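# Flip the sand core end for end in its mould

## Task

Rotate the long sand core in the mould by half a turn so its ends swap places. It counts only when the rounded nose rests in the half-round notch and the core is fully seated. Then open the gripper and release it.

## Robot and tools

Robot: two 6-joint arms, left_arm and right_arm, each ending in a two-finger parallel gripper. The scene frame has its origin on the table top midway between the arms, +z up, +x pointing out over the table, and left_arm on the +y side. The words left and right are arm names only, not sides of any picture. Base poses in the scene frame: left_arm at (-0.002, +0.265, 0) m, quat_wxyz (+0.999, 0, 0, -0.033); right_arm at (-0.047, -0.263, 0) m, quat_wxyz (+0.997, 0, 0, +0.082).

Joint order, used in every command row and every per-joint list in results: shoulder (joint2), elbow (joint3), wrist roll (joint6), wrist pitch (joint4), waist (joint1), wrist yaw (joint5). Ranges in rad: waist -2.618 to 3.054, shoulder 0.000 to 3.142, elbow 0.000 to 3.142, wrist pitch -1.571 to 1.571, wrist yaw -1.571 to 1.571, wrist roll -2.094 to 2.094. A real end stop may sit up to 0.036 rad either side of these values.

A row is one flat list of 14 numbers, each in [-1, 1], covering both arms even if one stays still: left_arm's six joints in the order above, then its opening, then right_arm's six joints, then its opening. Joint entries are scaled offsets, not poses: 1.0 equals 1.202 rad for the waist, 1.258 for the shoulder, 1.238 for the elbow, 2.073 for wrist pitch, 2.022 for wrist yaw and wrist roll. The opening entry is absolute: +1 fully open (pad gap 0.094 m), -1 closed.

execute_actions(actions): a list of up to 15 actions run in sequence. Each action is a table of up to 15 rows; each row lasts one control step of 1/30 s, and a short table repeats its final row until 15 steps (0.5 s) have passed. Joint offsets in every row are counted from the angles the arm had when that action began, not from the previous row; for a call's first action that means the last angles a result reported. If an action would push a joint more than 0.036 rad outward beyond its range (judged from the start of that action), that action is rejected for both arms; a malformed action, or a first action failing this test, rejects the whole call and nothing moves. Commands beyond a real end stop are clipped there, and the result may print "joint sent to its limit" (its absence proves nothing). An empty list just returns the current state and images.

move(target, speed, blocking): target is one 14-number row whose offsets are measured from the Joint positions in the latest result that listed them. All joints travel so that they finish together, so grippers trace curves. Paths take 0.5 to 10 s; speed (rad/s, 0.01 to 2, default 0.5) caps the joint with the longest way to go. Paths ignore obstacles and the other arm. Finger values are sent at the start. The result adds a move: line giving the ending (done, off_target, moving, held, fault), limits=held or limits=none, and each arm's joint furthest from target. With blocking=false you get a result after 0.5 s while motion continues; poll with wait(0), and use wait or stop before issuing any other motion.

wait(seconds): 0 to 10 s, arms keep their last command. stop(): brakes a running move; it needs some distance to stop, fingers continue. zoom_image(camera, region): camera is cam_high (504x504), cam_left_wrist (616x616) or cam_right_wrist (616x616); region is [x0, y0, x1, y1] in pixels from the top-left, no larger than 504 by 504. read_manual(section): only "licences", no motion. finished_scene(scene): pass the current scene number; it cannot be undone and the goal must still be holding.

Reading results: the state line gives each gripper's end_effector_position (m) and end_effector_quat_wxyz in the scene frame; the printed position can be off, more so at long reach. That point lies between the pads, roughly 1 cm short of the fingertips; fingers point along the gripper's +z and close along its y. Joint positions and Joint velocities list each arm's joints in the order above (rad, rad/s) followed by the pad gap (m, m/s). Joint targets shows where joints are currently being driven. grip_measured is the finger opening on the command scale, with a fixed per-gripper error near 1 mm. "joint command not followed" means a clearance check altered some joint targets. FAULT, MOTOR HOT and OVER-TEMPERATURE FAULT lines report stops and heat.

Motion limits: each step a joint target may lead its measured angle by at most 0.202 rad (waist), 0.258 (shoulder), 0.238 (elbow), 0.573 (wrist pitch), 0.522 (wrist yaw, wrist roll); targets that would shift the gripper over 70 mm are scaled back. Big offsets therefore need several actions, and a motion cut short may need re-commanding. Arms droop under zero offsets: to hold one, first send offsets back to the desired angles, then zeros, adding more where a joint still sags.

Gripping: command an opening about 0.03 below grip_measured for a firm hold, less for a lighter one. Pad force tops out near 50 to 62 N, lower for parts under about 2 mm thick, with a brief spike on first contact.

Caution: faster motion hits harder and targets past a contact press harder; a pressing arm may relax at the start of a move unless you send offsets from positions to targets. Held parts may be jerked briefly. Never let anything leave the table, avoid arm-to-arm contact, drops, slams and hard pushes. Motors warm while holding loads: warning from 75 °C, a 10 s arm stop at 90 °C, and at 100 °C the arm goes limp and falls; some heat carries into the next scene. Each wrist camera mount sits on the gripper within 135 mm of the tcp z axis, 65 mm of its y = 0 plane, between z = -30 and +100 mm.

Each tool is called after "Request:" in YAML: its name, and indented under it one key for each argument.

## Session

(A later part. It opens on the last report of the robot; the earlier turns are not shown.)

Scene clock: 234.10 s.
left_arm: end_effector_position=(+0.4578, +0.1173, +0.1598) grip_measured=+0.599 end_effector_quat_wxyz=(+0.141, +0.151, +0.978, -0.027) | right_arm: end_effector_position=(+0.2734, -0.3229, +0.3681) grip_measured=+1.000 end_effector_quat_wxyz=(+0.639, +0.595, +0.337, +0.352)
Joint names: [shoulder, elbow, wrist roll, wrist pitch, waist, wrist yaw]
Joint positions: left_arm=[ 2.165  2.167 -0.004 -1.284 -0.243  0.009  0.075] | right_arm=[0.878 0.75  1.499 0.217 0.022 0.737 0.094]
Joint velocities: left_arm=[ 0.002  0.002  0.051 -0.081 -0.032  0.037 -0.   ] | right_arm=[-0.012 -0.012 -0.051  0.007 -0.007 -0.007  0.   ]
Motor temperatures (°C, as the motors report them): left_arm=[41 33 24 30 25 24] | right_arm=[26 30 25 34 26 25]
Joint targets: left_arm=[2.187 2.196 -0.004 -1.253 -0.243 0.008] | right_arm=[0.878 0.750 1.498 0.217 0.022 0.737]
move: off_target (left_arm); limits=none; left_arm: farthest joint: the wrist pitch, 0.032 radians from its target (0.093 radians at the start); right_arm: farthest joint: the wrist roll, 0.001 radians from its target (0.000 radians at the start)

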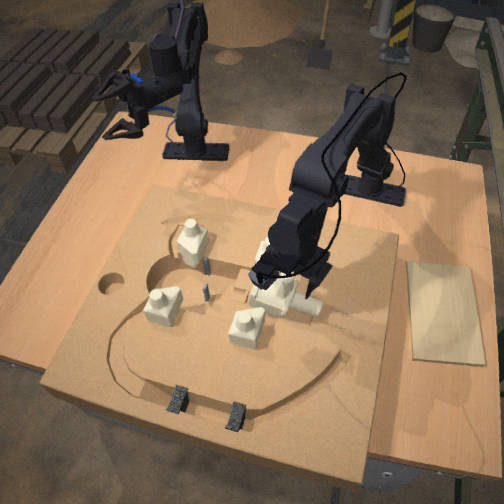

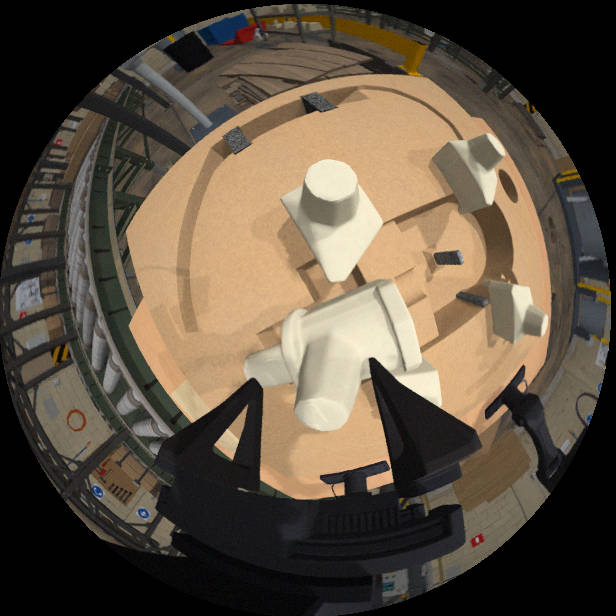

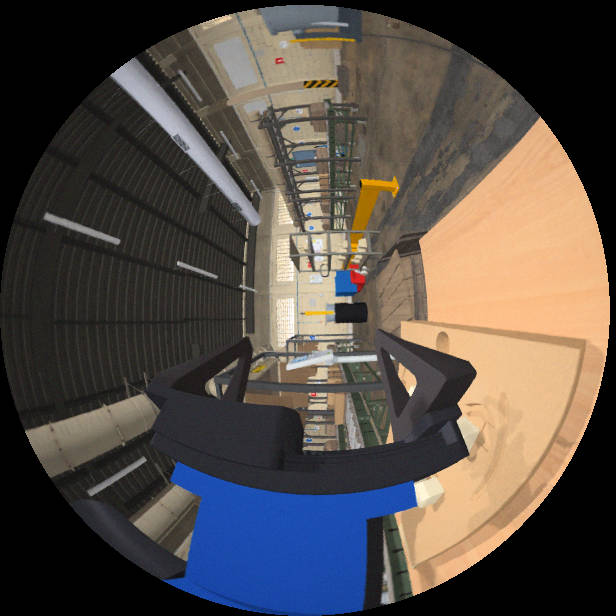

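Request:
move:
  target: [0.04,0.02,0,0.02,-0.005,0,0.2,0,0,0,0,0,0,1]
  speed: 0.08

Request:
move:
  target: [0,0.02,0,0.015,0,0,-0.3,0,0,0,0,0,0,1]

Scene clock: 248.70 s.
left_arm: end_effector_position=(+0.4565, +0.1115, +0.1588) grip_measured=+0.202 end_effector_quat_wxyz=(+0.140, +0.155, +0.977, -0.035) | right_arm: end_effector_position=(+0.2734, -0.3229, +0.3681) grip_measured=+1.000 end_effector_quat_wxyz=(+0.639, +0.595, +0.336, +0.353)
Joint names: [shoulder, elbow, wrist roll, wrist pitch, waist, wrist yaw]
Joint positions: left_arm=[ 2.167  2.167 -0.004 -1.283 -0.249  0.026  0.056] | right_arm=[0.878 0.75  1.5   0.217 0.022 0.737 0.094]
Joint velocities: left_arm=[ 0.002 -0.002 -0.066  0.037 -0.007 -0.007 -0.   ] | right_arm=[ 0.007 -0.007  0.051 -0.022 -0.002 -0.007  0.   ]
Motor temperatures (°C, as the motors report them): left_arm=[40 34 24 30 25 24] | right_arm=[26 30 25 34 26 25]
Joint targets: left_arm=[2.215 2.192 -0.004 -1.243 -0.249 0.009] | right_arm=[0.878 0.750 1.499 0.217 0.022 0.737]
move: off_target (left_arm); limits=none; left_arm: farthest joint: the shoulder, 0.048 radians from its target (0.051 radians at the start); right_arm: farthest joint: the wrist roll, 0.001 radians from its target (0.000 radians at the start)

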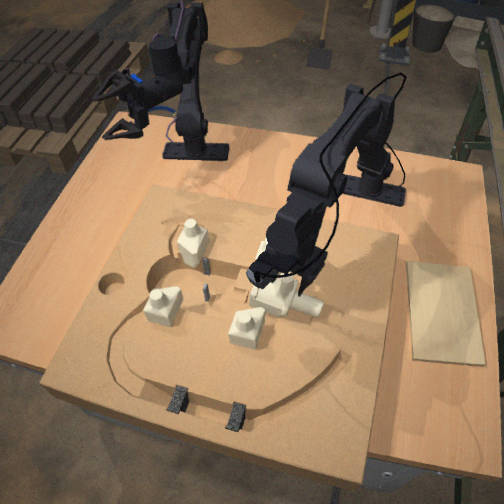

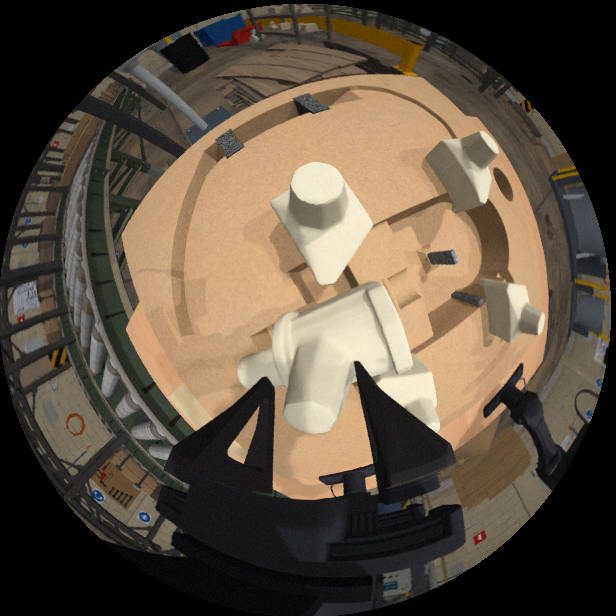

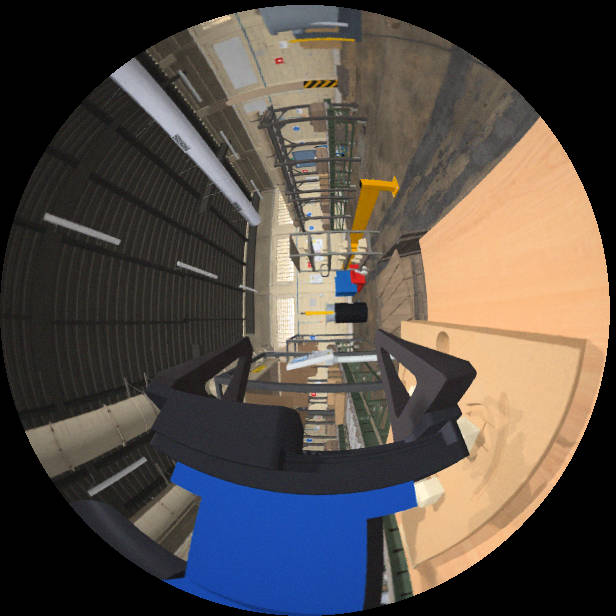

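Scene clock: 249.40 s.
left_arm: end_effector_position=(+0.4559, +0.1078, +0.1591) grip_measured=-0.030 end_effector_quat_wxyz=(+0.140, +0.156, +0.977, -0.043) | right_arm: end_effector_position=(+0.2734, -0.3229, +0.3681) grip_measured=+1.000 end_effector_quat_wxyz=(+0.639, +0.595, +0.336, +0.353)
Joint names: [shoulder, elbow, wrist roll, wrist pitch, waist, wrist yaw]
Joint positions: left_arm=[ 2.167  2.167 -0.008 -1.28  -0.251  0.041  0.046] | right_arm=[0.878 0.75  1.501 0.217 0.022 0.737 0.094]
Joint velocities: left_arm=[-0.017 -0.002 -0.037 -0.11   0.007 -0.007 -0.001] | right_arm=[-0.007  0.022 -0.022 -0.066 -0.012  0.037  0.   ]
Motor temperatures (°C, as the motors report them): left_arm=[40 34 24 30 25 24] | right_arm=[26 30 25 34 26 25]
Joint targets: left_arm=[2.167 2.192 -0.004 -1.252 -0.249 0.026] | right_arm=[0.878 0.750 1.500 0.217 0.022 0.737]
move: off_target (left_arm); limits=none; left_arm: farthest joint: the wrist pitch, 0.028 radians from its target (0.031 radians at the start); right_arm: farthest joint: the wrist roll, 0.001 radians from its target (0.000 radians at the start)

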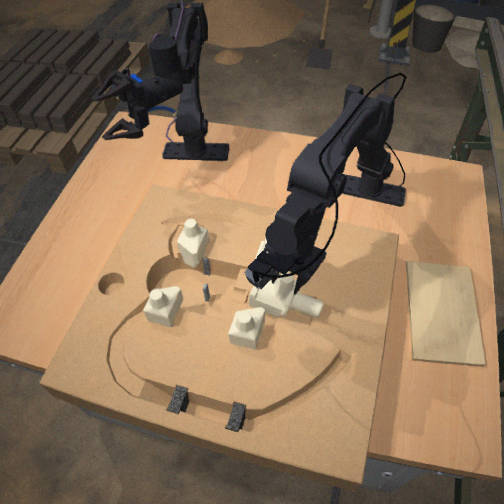

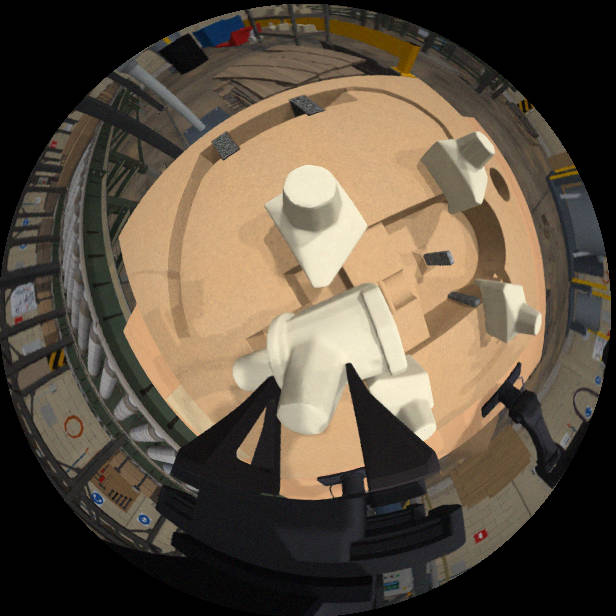

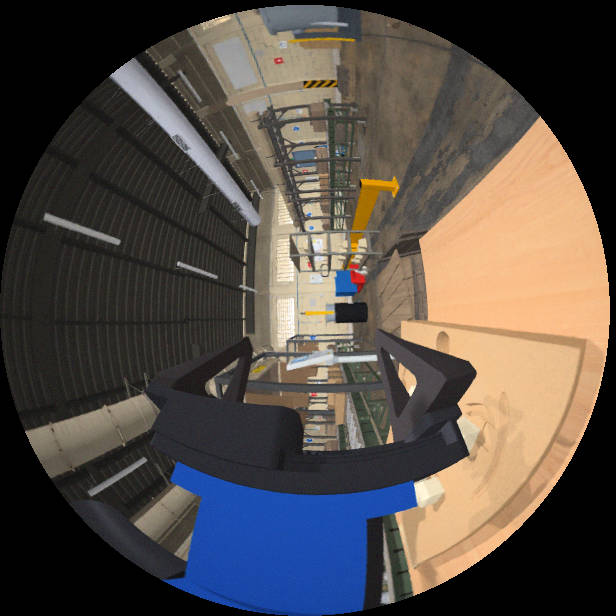

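Request:
move:
  target: [-0.035,0.02,0,0.015,0,-0.01,0.4,0,0,0,0,0,0,1]
  speed: 0.08

Request:
move:
  target: [-0.02,0.02,0,0.015,0.075,0.085,0.4,0,0,0,0,0,0,1]
  speed: 0.12

Scene clock: 262.27 s.
left_arm: end_effector_position=(+0.4586, +0.1098, +0.1671) grip_measured=+0.398 end_effector_quat_wxyz=(+0.154, +0.155, +0.975, -0.038) | right_arm: end_effector_position=(+0.2734, -0.3229, +0.3681) grip_measured=+1.000 end_effector_quat_wxyz=(+0.639, +0.595, +0.336, +0.354)
Joint names: [shoulder, elbow, wrist roll, wrist pitch, waist, wrist yaw]
Joint positions: left_arm=[ 2.152  2.167 -0.007 -1.269 -0.251  0.026  0.066] | right_arm=[0.878 0.75  1.502 0.217 0.022 0.737 0.094]
Joint velocities: left_arm=[-0.017 -0.002  0.007  0.022 -0.002  0.051 -0.   ] | right_arm=[-0.012 -0.007 -0.081 -0.037 -0.012 -0.037  0.   ]
Motor temperatures (°C, as the motors report them): left_arm=[42 34 24 30 25 24] | right_arm=[26 30 25 35 26 25]
Joint targets: left_arm=[2.124 2.192 -0.008 -1.249 -0.251 0.020] | right_arm=[0.878 0.750 1.501 0.217 0.022 0.737]
move: off_target (left_arm); limits=none; left_arm: farthest joint: the shoulder, 0.029 radians from its target (0.044 radians at the start); right_arm: farthest joint: the wrist roll, 0.001 radians from its target (0.000 radians at the start)

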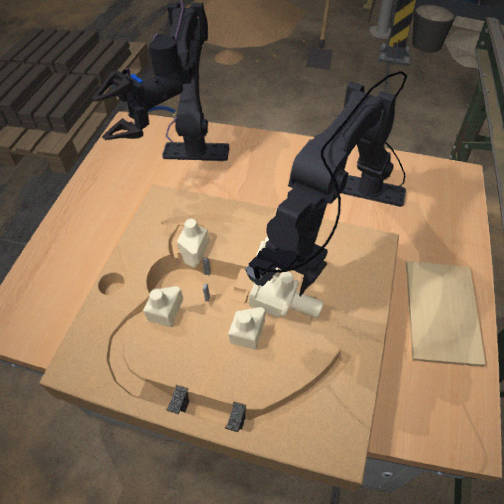

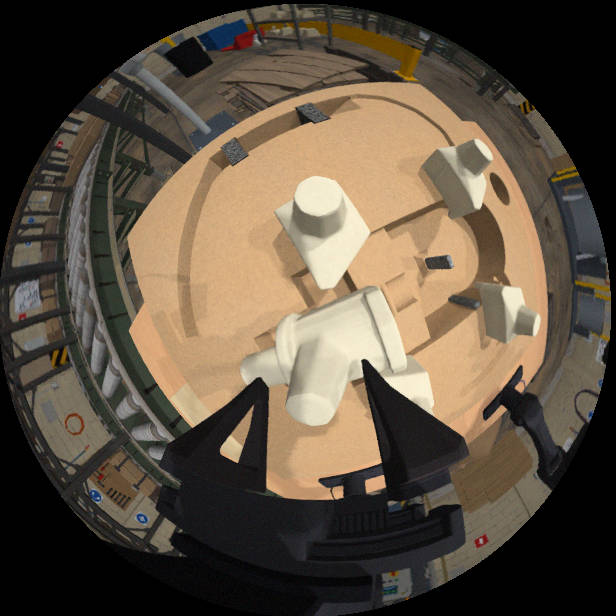

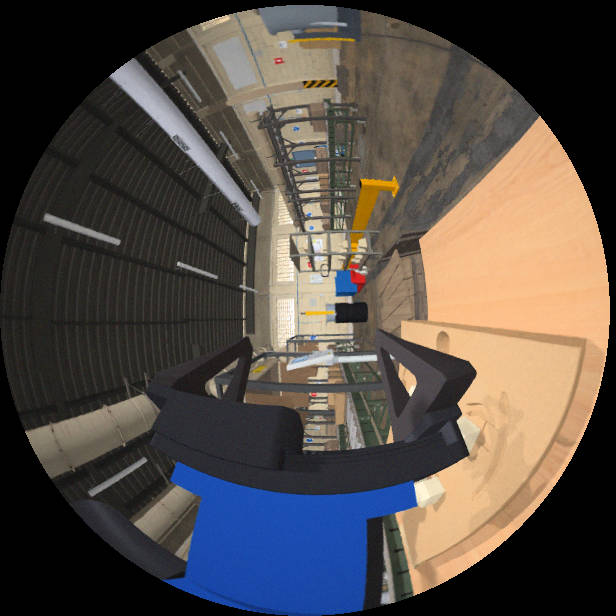

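Scene clock: 264.20 s.
left_arm: end_effector_position=(+0.4649, +0.1201, +0.1707) grip_measured=+0.398 end_effector_quat_wxyz=(+0.151, +0.127, +0.974, -0.109) | right_arm: end_effector_position=(+0.2734, -0.3229, +0.3681) grip_measured=+1.000 end_effector_quat_wxyz=(+0.639, +0.595, +0.335, +0.354)
Joint names: [shoulder, elbow, wrist roll, wrist pitch, waist, wrist yaw]
Joint positions: left_arm=[ 2.152  2.167 -0.007 -1.257 -0.17   0.182  0.066] | right_arm=[0.878 0.75  1.503 0.217 0.022 0.737 0.094]
Joint velocities: left_arm=[ 0.002 -0.007  0.022 -0.037  0.002 -0.037  0.   ] | right_arm=[-0.007 -0.017  0.007 -0.051 -0.002 -0.066  0.   ]
Motor temperatures (°C, as the motors report them): left_arm=[42 34 24 30 25 24] | right_arm=[26 30 25 35 26 25]
Joint targets: left_arm=[2.126 2.192 -0.007 -1.238 -0.161 0.198] | right_arm=[0.878 0.750 1.502 0.217 0.022 0.737]
move: off_target (left_arm); limits=none; left_arm: farthest joint: the shoulder, 0.025 radians from its target (0.025 radians at the start); right_arm: farthest joint: the wrist roll, 0.001 radians from its target (0.000 radians at the start)

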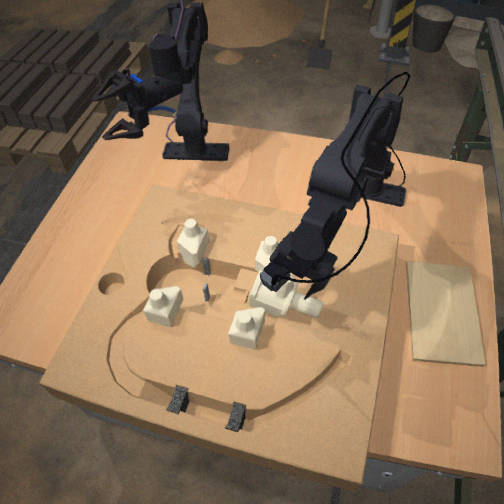

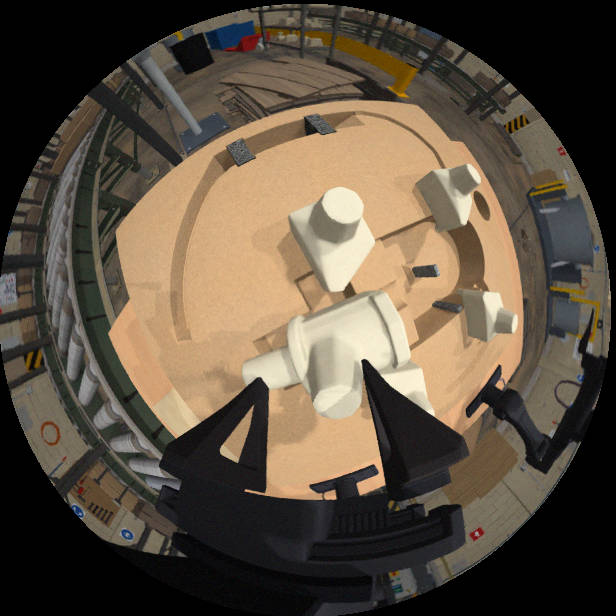

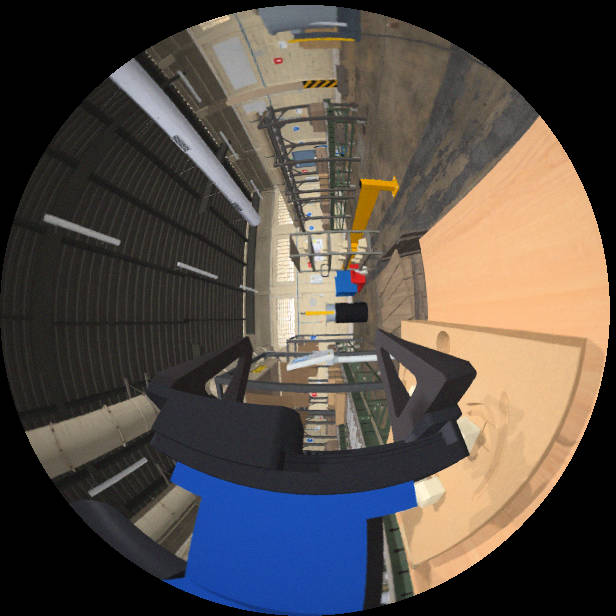

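Request:
move:
  target: [-0.02,0.02,0,0,-0.028,0.005,0.4,0,0,0,0,0,0,1]
  speed: 0.06

Request:
move:
  target: [0.05,0.01,0,0.01,0,0.005,0.05,0,0,0,0,0,0,1]
  speed: 0.06

Scene clock: 273.93 s.
left_arm: end_effector_position=(+0.4609, +0.1078, +0.1707) grip_measured=+0.398 end_effector_quat_wxyz=(+0.149, +0.140, +0.972, -0.111) | right_arm: end_effector_position=(+0.2734, -0.3229, +0.3681) grip_measured=+1.000 end_effector_quat_wxyz=(+0.638, +0.595, +0.335, +0.354)
Joint names: [shoulder, elbow, wrist roll, wrist pitch, waist, wrist yaw]
Joint positions: left_arm=[ 2.152  2.167 -0.007 -1.257 -0.196  0.183  0.066] | right_arm=[0.878 0.75  1.505 0.217 0.022 0.737 0.094]
Joint velocities: left_arm=[-0.007  0.002  0.051 -0.037 -0.012 -0.051 -0.001] | right_arm=[ 0.007  0.002 -0.022  0.007  0.007 -0.007  0.   ]
Motor temperatures (°C, as the motors report them): left_arm=[44 34 24 30 25 24] | right_arm=[26 31 25 35 26 25]
Joint targets: left_arm=[2.126 2.192 -0.007 -1.257 -0.203 0.192] | right_arm=[0.878 0.750 1.503 0.217 0.022 0.737]
move: off_target (left_arm); limits=none; left_arm: farthest joint: the shoulder, 0.025 radians from its target (0.025 radians at the start); right_arm: farthest joint: the wrist roll, 0.002 radians from its target (0.000 radians at the start)

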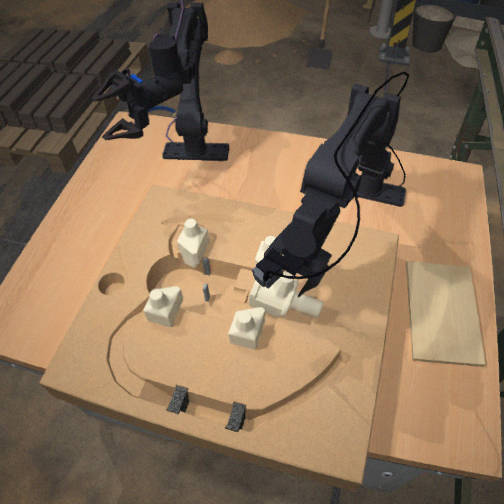

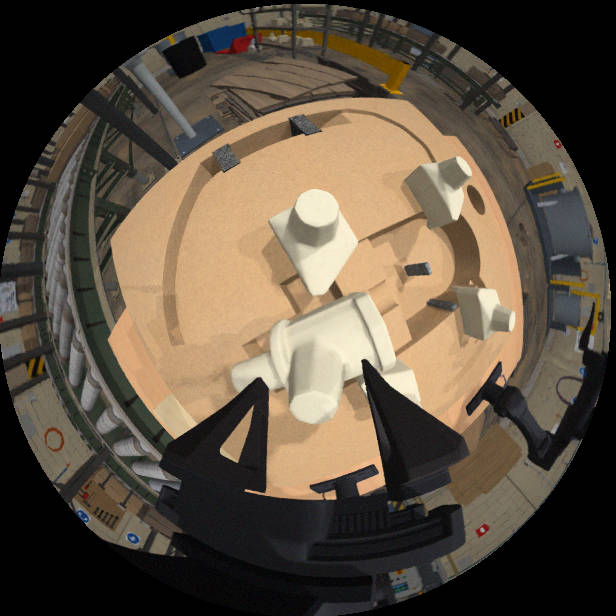

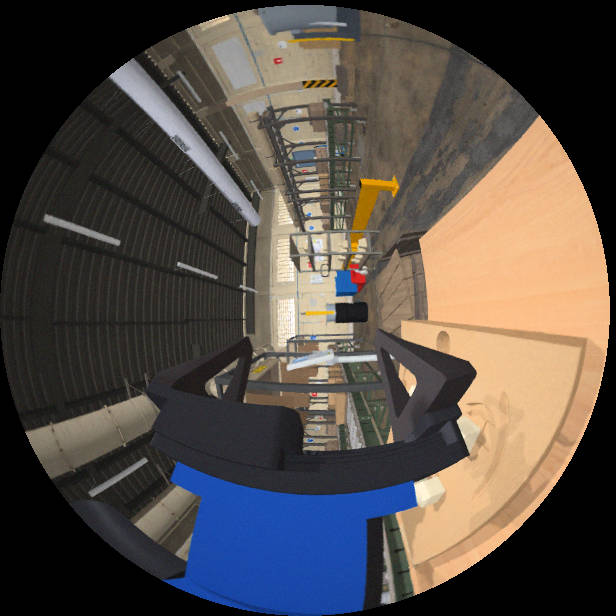

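Scene clock: 275.20 s.
left_arm: end_effector_position=(+0.4623, +0.1071, +0.1565) grip_measured=+0.052 end_effector_quat_wxyz=(+0.135, +0.139, +0.975, -0.110) | right_arm: end_effector_position=(+0.2734, -0.3229, +0.3681) grip_measured=+1.000 end_effector_quat_wxyz=(+0.638, +0.596, +0.335, +0.355)
Joint names: [shoulder, elbow, wrist roll, wrist pitch, waist, wrist yaw]
Joint positions: left_arm=[ 2.182  2.167 -0.007 -1.257 -0.196  0.185  0.049] | right_arm=[0.878 0.75  1.506 0.217 0.022 0.737 0.094]
Joint velocities: left_arm=[-0.007 -0.012 -0.051 -0.095 -0.007 -0.022 -0.001] | right_arm=[-0.007 -0.007  0.007  0.022 -0.007  0.037  0.   ]
Motor temperatures (°C, as the motors report them): left_arm=[44 34 24 30 25 24] | right_arm=[26 31 25 35 26 25]
Joint targets: left_arm=[2.215 2.179 -0.007 -1.237 -0.196 0.193] | right_arm=[0.878 0.750 1.505 0.217 0.022 0.737]
move: off_target (left_arm); limits=none; left_arm: farthest joint: the shoulder, 0.033 radians from its target (0.063 radians at the start); right_arm: farthest joint: the wrist roll, 0.001 radians from its target (0.000 radians at the start)

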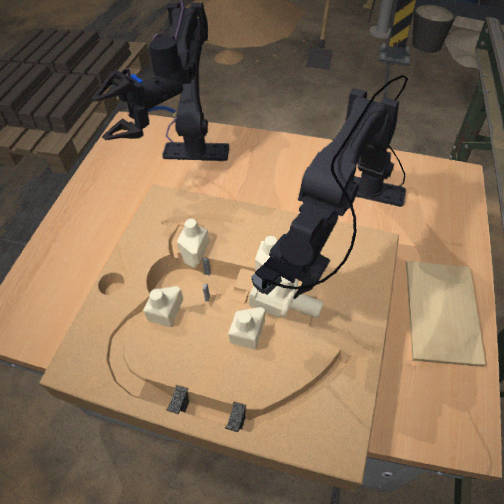

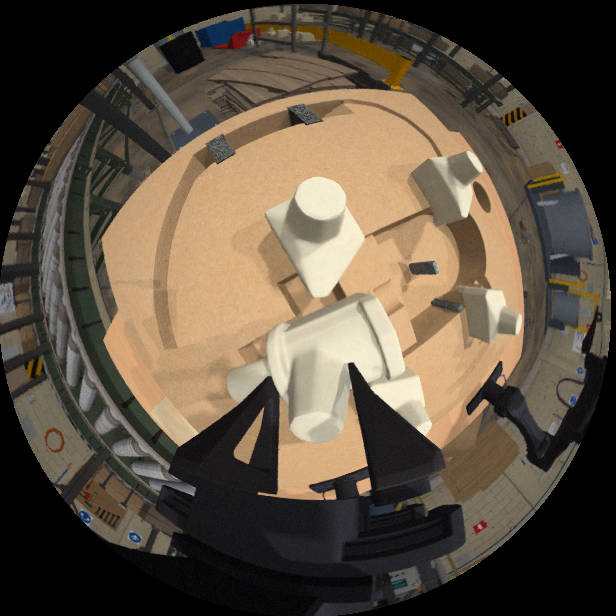

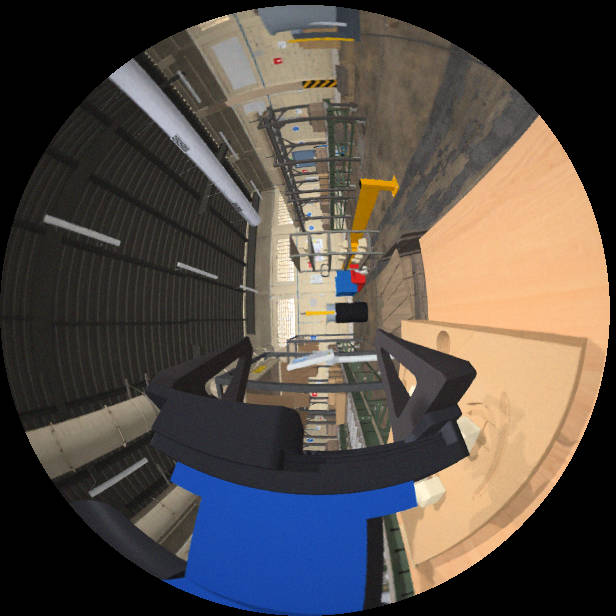

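Request:
move:
  target: [-0.02,0.01,0,0,0,0,-0.4,0,0,0,0,0,0,1]

Scene clock: 279.80 s.
left_arm: end_effector_position=(+0.4627, +0.1069, +0.1567) grip_measured=-0.037 end_effector_quat_wxyz=(+0.136, +0.138, +0.975, -0.111) | right_arm: end_effector_position=(+0.2734, -0.3229, +0.3681) grip_measured=+1.000 end_effector_quat_wxyz=(+0.638, +0.596, +0.334, +0.355)
Joint names: [shoulder, elbow, wrist roll, wrist pitch, waist, wrist yaw]
Joint positions: left_arm=[ 2.182  2.167 -0.01  -1.255 -0.196  0.185  0.045] | right_arm=[0.878 0.75  1.507 0.217 0.022 0.737 0.094]
Joint velocities: left_arm=[ 0.017 -0.007 -0.007  0.051 -0.017  0.066 -0.001] | right_arm=[ 0.002 -0.002 -0.007 -0.022 -0.002  0.007  0.   ]
Motor temperatures (°C, as the motors report them): left_arm=[43 34 24 30 25 24] | right_arm=[26 31 25 35 26 25]
Joint targets: left_arm=[2.157 2.179 -0.007 -1.256 -0.196 0.185] | right_arm=[0.878 0.750 1.506 0.217 0.022 0.737]
move: off_target (left_arm); limits=none; left_arm: farthest joint: the shoulder, 0.025 radians from its target (0.025 radians at the start); right_arm: farthest joint: the wrist roll, 0.001 radians from its target (0.000 radians at the start)

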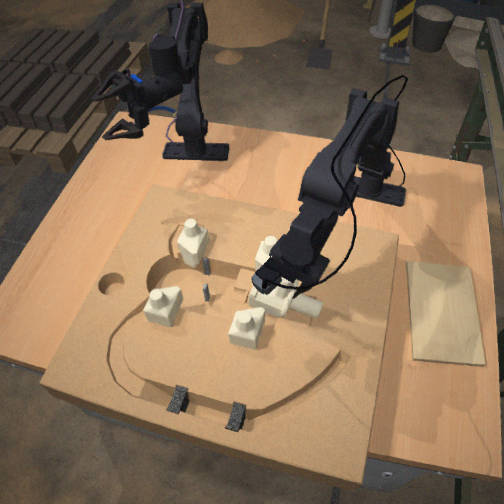

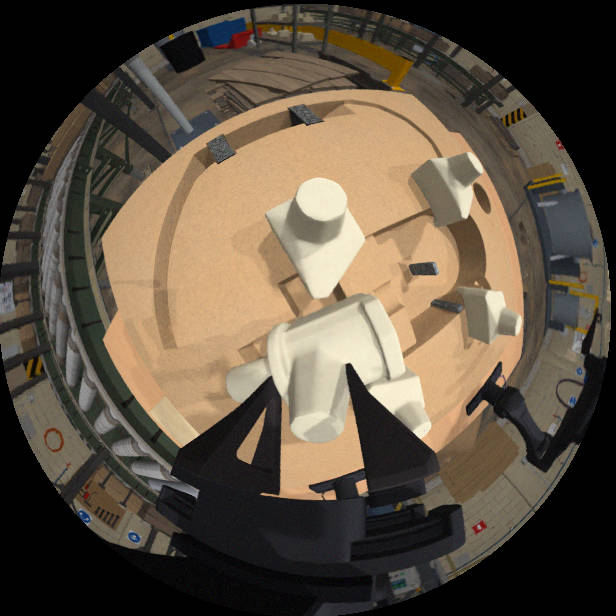

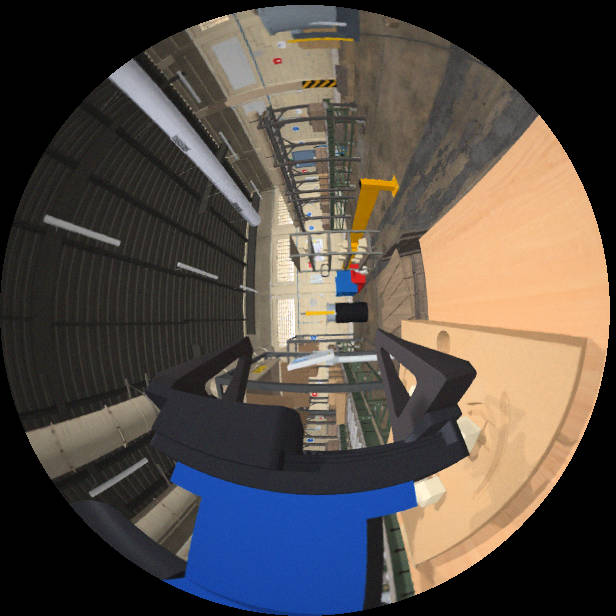

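Request:
move:
  target: [0.07,0.29,0,-0.115,0,0,-0.09,0,0,0,0,0,0,1]
  speed: 0.2

Scene clock: 293.67 s.
left_arm: end_effector_position=(+0.4570, +0.1139, +0.1743) grip_measured=-0.037 end_effector_quat_wxyz=(+0.100, +0.134, +0.982, -0.091) | right_arm: end_effector_position=(+0.2734, -0.3229, +0.3681) grip_measured=+1.000 end_effector_quat_wxyz=(+0.638, +0.596, +0.334, +0.355)
Joint names: [shoulder, elbow, wrist roll, wrist pitch, waist, wrist yaw]
Joint positions: left_arm=[ 2.303  2.468 -0.008 -1.513 -0.196  0.155  0.045] | right_arm=[0.878 0.75  1.508 0.217 0.022 0.737 0.094]
Joint velocities: left_arm=[ 0.012 -0.012 -0.007  0.022 -0.007 -0.037  0.   ] | right_arm=[ 0.007  0.012  0.022  0.051  0.027 -0.022  0.   ]
Motor temperatures (°C, as the motors report them): left_arm=[46 34 24 30 25 24] | right_arm=[26 31 25 35 26 25]
Joint targets: left_arm=[2.270 2.526 -0.010 -1.493 -0.196 0.185] | right_arm=[0.878 0.750 1.507 0.217 0.022 0.737]
move: off_target (left_arm); limits=none; left_arm: farthest joint: the elbow, 0.058 radians from its target (0.359 radians at the start); right_arm: farthest joint: the wrist roll, 0.001 radians from its target (0.000 radians at the start)

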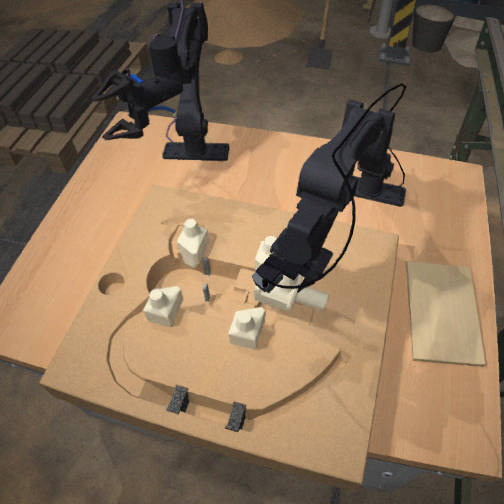

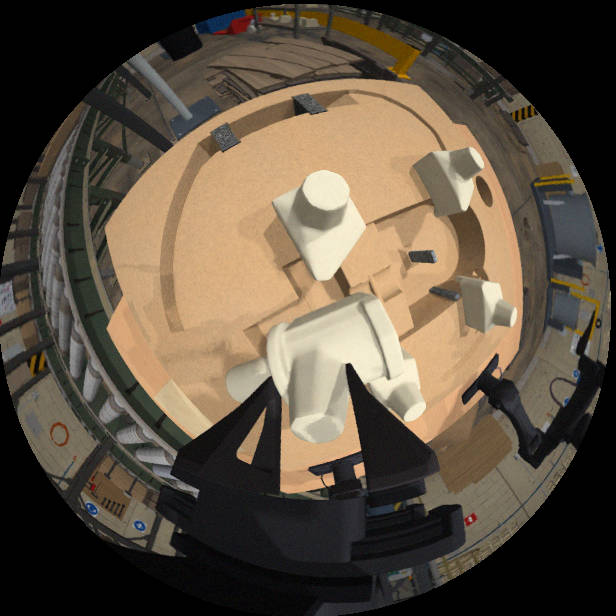

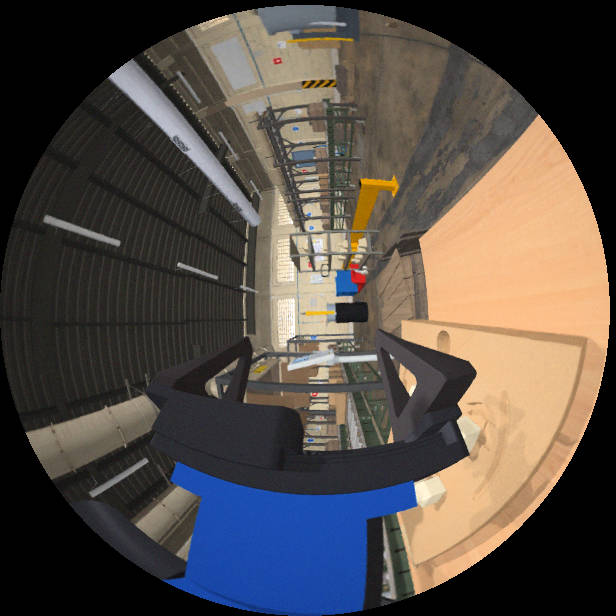

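Request:
move:
  target: [-0.085,0.045,0,0.02,0.03,0,-0.09,0,0,0,0,0,0,1]
  speed: 0.12

Request:
move:
  target: [-0.13,-0.06,0,0.04,0.5,-0.08,-0.09,0,0,0,0,0,0,1]
  speed: 0.3

Scene clock: 306.67 s.
left_arm: end_effector_position=(+0.4597, +0.1325, +0.1929) grip_measured=-0.037 end_effector_quat_wxyz=(+0.123, +0.120, +0.982, -0.079) | right_arm: end_effector_position=(+0.2734, -0.3229, +0.3681) grip_measured=+1.000 end_effector_quat_wxyz=(+0.638, +0.596, +0.334, +0.356)
Joint names: [shoulder, elbow, wrist roll, wrist pitch, waist, wrist yaw]
Joint positions: left_arm=[ 2.261  2.468 -0.008 -1.513 -0.167  0.128  0.045] | right_arm=[0.878 0.75  1.51  0.217 0.022 0.737 0.094]
Joint velocities: left_arm=[-0.042  0.007  0.037 -0.051  0.012 -0.007 -0.001] | right_arm=[ 0.012  0.002  0.022  0.007  0.022 -0.037  0.   ]
Motor temperatures (°C, as the motors report them): left_arm=[49 36 24 30 25 24] | right_arm=[26 31 25 35 26 25]
Joint targets: left_arm=[2.196 2.524 -0.008 -1.471 -0.160 0.155] | right_arm=[0.878 0.750 1.508 0.217 0.022 0.737]
move: off_target (left_arm); limits=none; left_arm: farthest joint: the shoulder, 0.065 radians from its target (0.107 radians at the start); right_arm: farthest joint: the wrist roll, 0.002 radians from its target (0.000 radians at the start)

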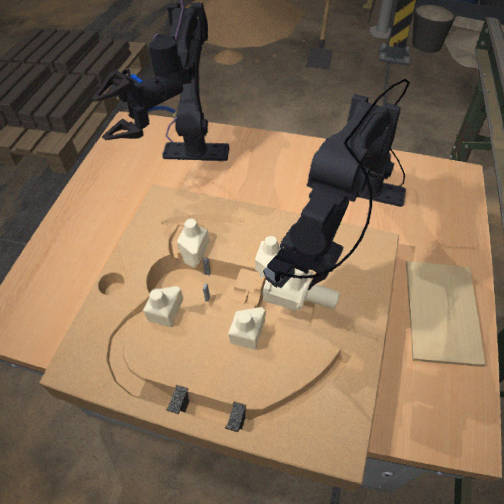

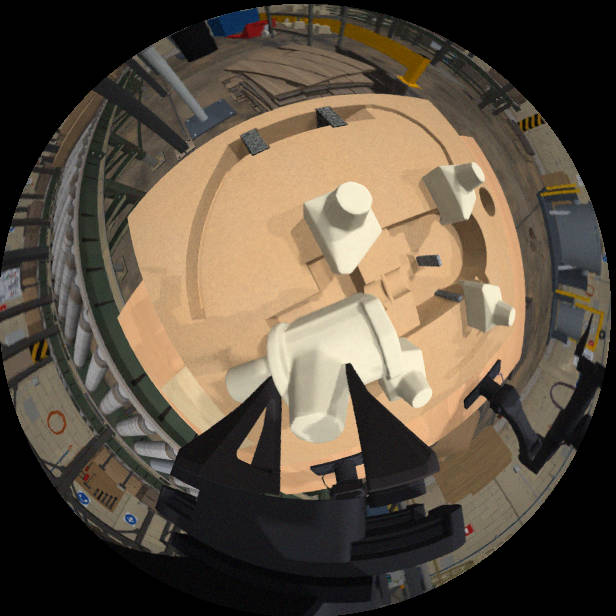

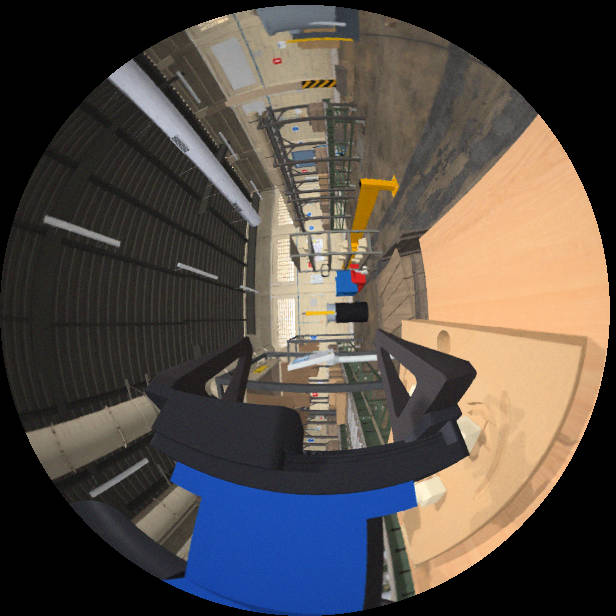

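Scene clock: 309.20 s.
left_arm: end_effector_position=(+0.4288, +0.4416, +0.2110) grip_measured=-0.038 end_effector_quat_wxyz=(+0.140, -0.190, +0.971, +0.045) | right_arm: end_effector_position=(+0.2734, -0.3229, +0.3681) grip_measured=+1.000 end_effector_quat_wxyz=(+0.637, +0.596, +0.333, +0.356)
Joint names: [shoulder, elbow, wrist roll, wrist pitch, waist, wrist yaw]
Joint positions: left_arm=[ 2.168  2.387 -0.008 -1.498  0.438 -0.039  0.045] | right_arm=[0.878 0.75  1.511 0.217 0.022 0.737 0.094]
Joint velocities: left_arm=[ 0.002 -0.002  0.037  0.066 -0.002  0.007  0.001] | right_arm=[-0.017  0.002 -0.051 -0.081  0.002  0.051  0.   ]
Motor temperatures (°C, as the motors report them): left_arm=[50 35 24 30 25 24] | right_arm=[26 31 25 35 26 25]
Joint targets: left_arm=[2.098 2.394 -0.008 -1.430 0.434 -0.033] | right_arm=[0.878 0.750 1.510 0.217 0.022 0.737]
move: off_target (left_arm); limits=none; left_arm: farthest joint: the shoulder, 0.070 radians from its target (0.164 radians at the start); right_arm: farthest joint: the wrist roll, 0.001 radians from its target (0.000 radians at the start)

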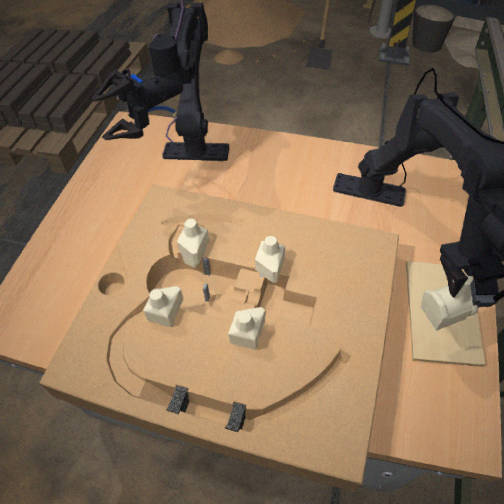

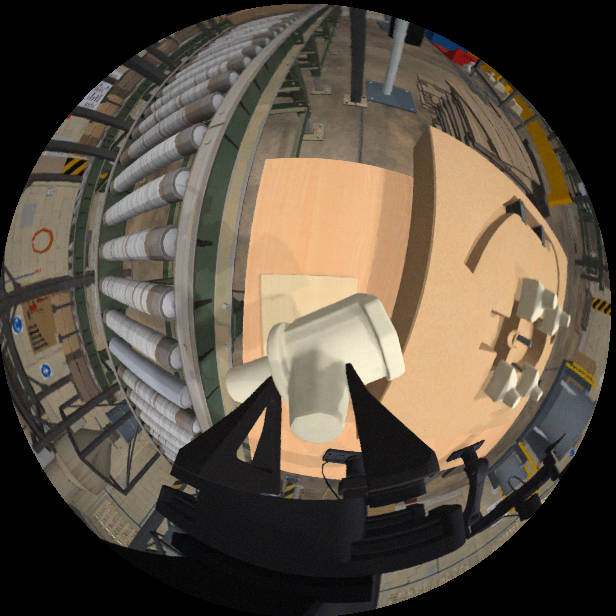

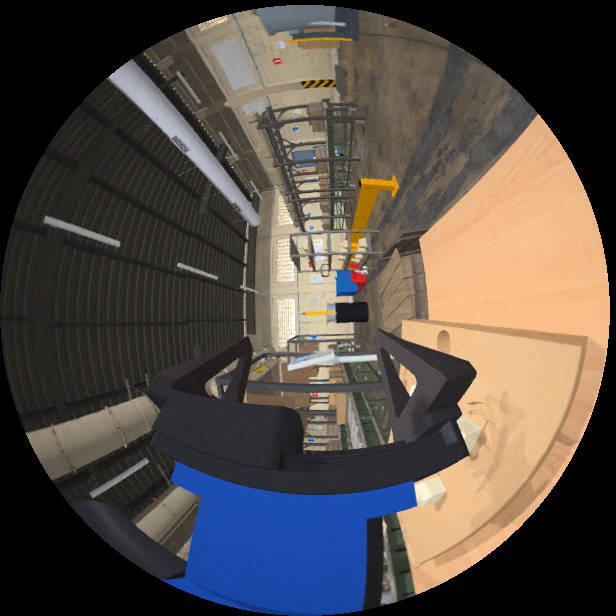

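Request:
move:
  target: [-0.19,-0.5,-0.59,0.145,-0.1,-0.112,-0.09,0,0,0,0,0,0,1]
  speed: 0.5

Scene clock: 339.90 s.
left_arm: end_effector_position=(+0.3795, +0.4078, +0.1167) grip_measured=-0.039 end_effector_quat_wxyz=(-0.093, +0.663, -0.739, -0.075) | right_arm: end_effector_position=(+0.2734, -0.3229, +0.3681) grip_measured=+1.000 end_effector_quat_wxyz=(+0.637, +0.597, +0.333, +0.357)
Joint names: [shoulder, elbow, wrist roll, wrist pitch, waist, wrist yaw]
Joint positions: left_arm=[ 1.997  1.76  -1.19  -1.233  0.327 -0.219  0.045] | right_arm=[0.878 0.75  1.512 0.217 0.022 0.737 0.094]
Joint velocities: left_arm=[-0.017 -0.012  0.022  0.037 -0.012  0.007  0.   ] | right_arm=[-0.002 -0.012 -0.051 -0.051 -0.017 -0.037  0.   ]
Motor temperatures (°C, as the motors report them): left_arm=[55 33 24 31 25 24] | right_arm=[26 31 25 35 26 25]
Joint targets: left_arm=[1.929 1.768 -1.201 -1.198 0.318 -0.265] | right_arm=[0.878 0.750 1.511 0.217 0.022 0.737]
move: off_target (left_arm); limits=none; left_arm: farthest joint: the shoulder, 0.068 radians from its target (0.239 radians at the start); right_arm: farthest joint: the wrist roll, 0.001 radians from its target (0.000 radians at the start)

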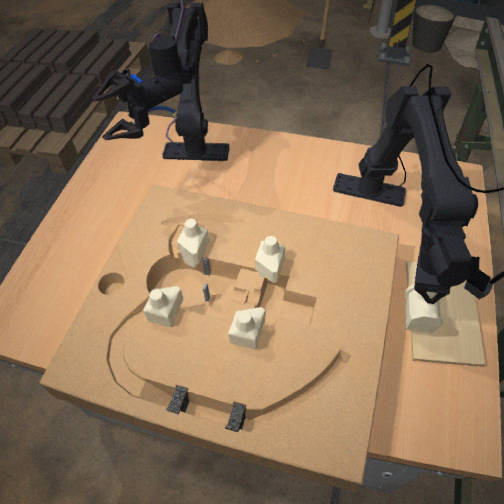

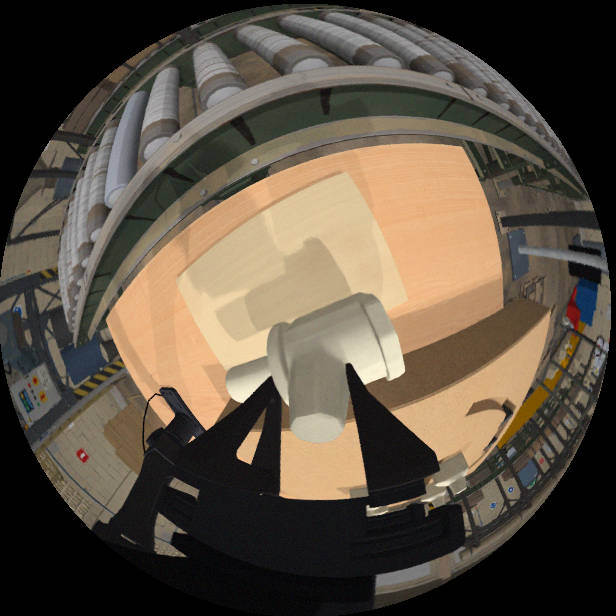

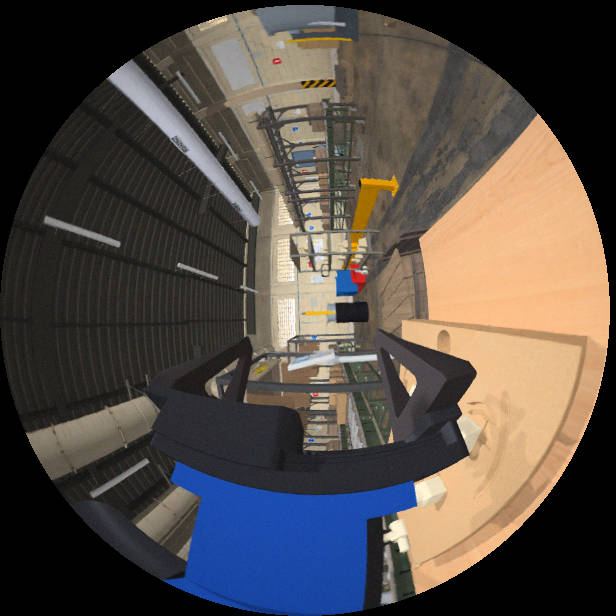

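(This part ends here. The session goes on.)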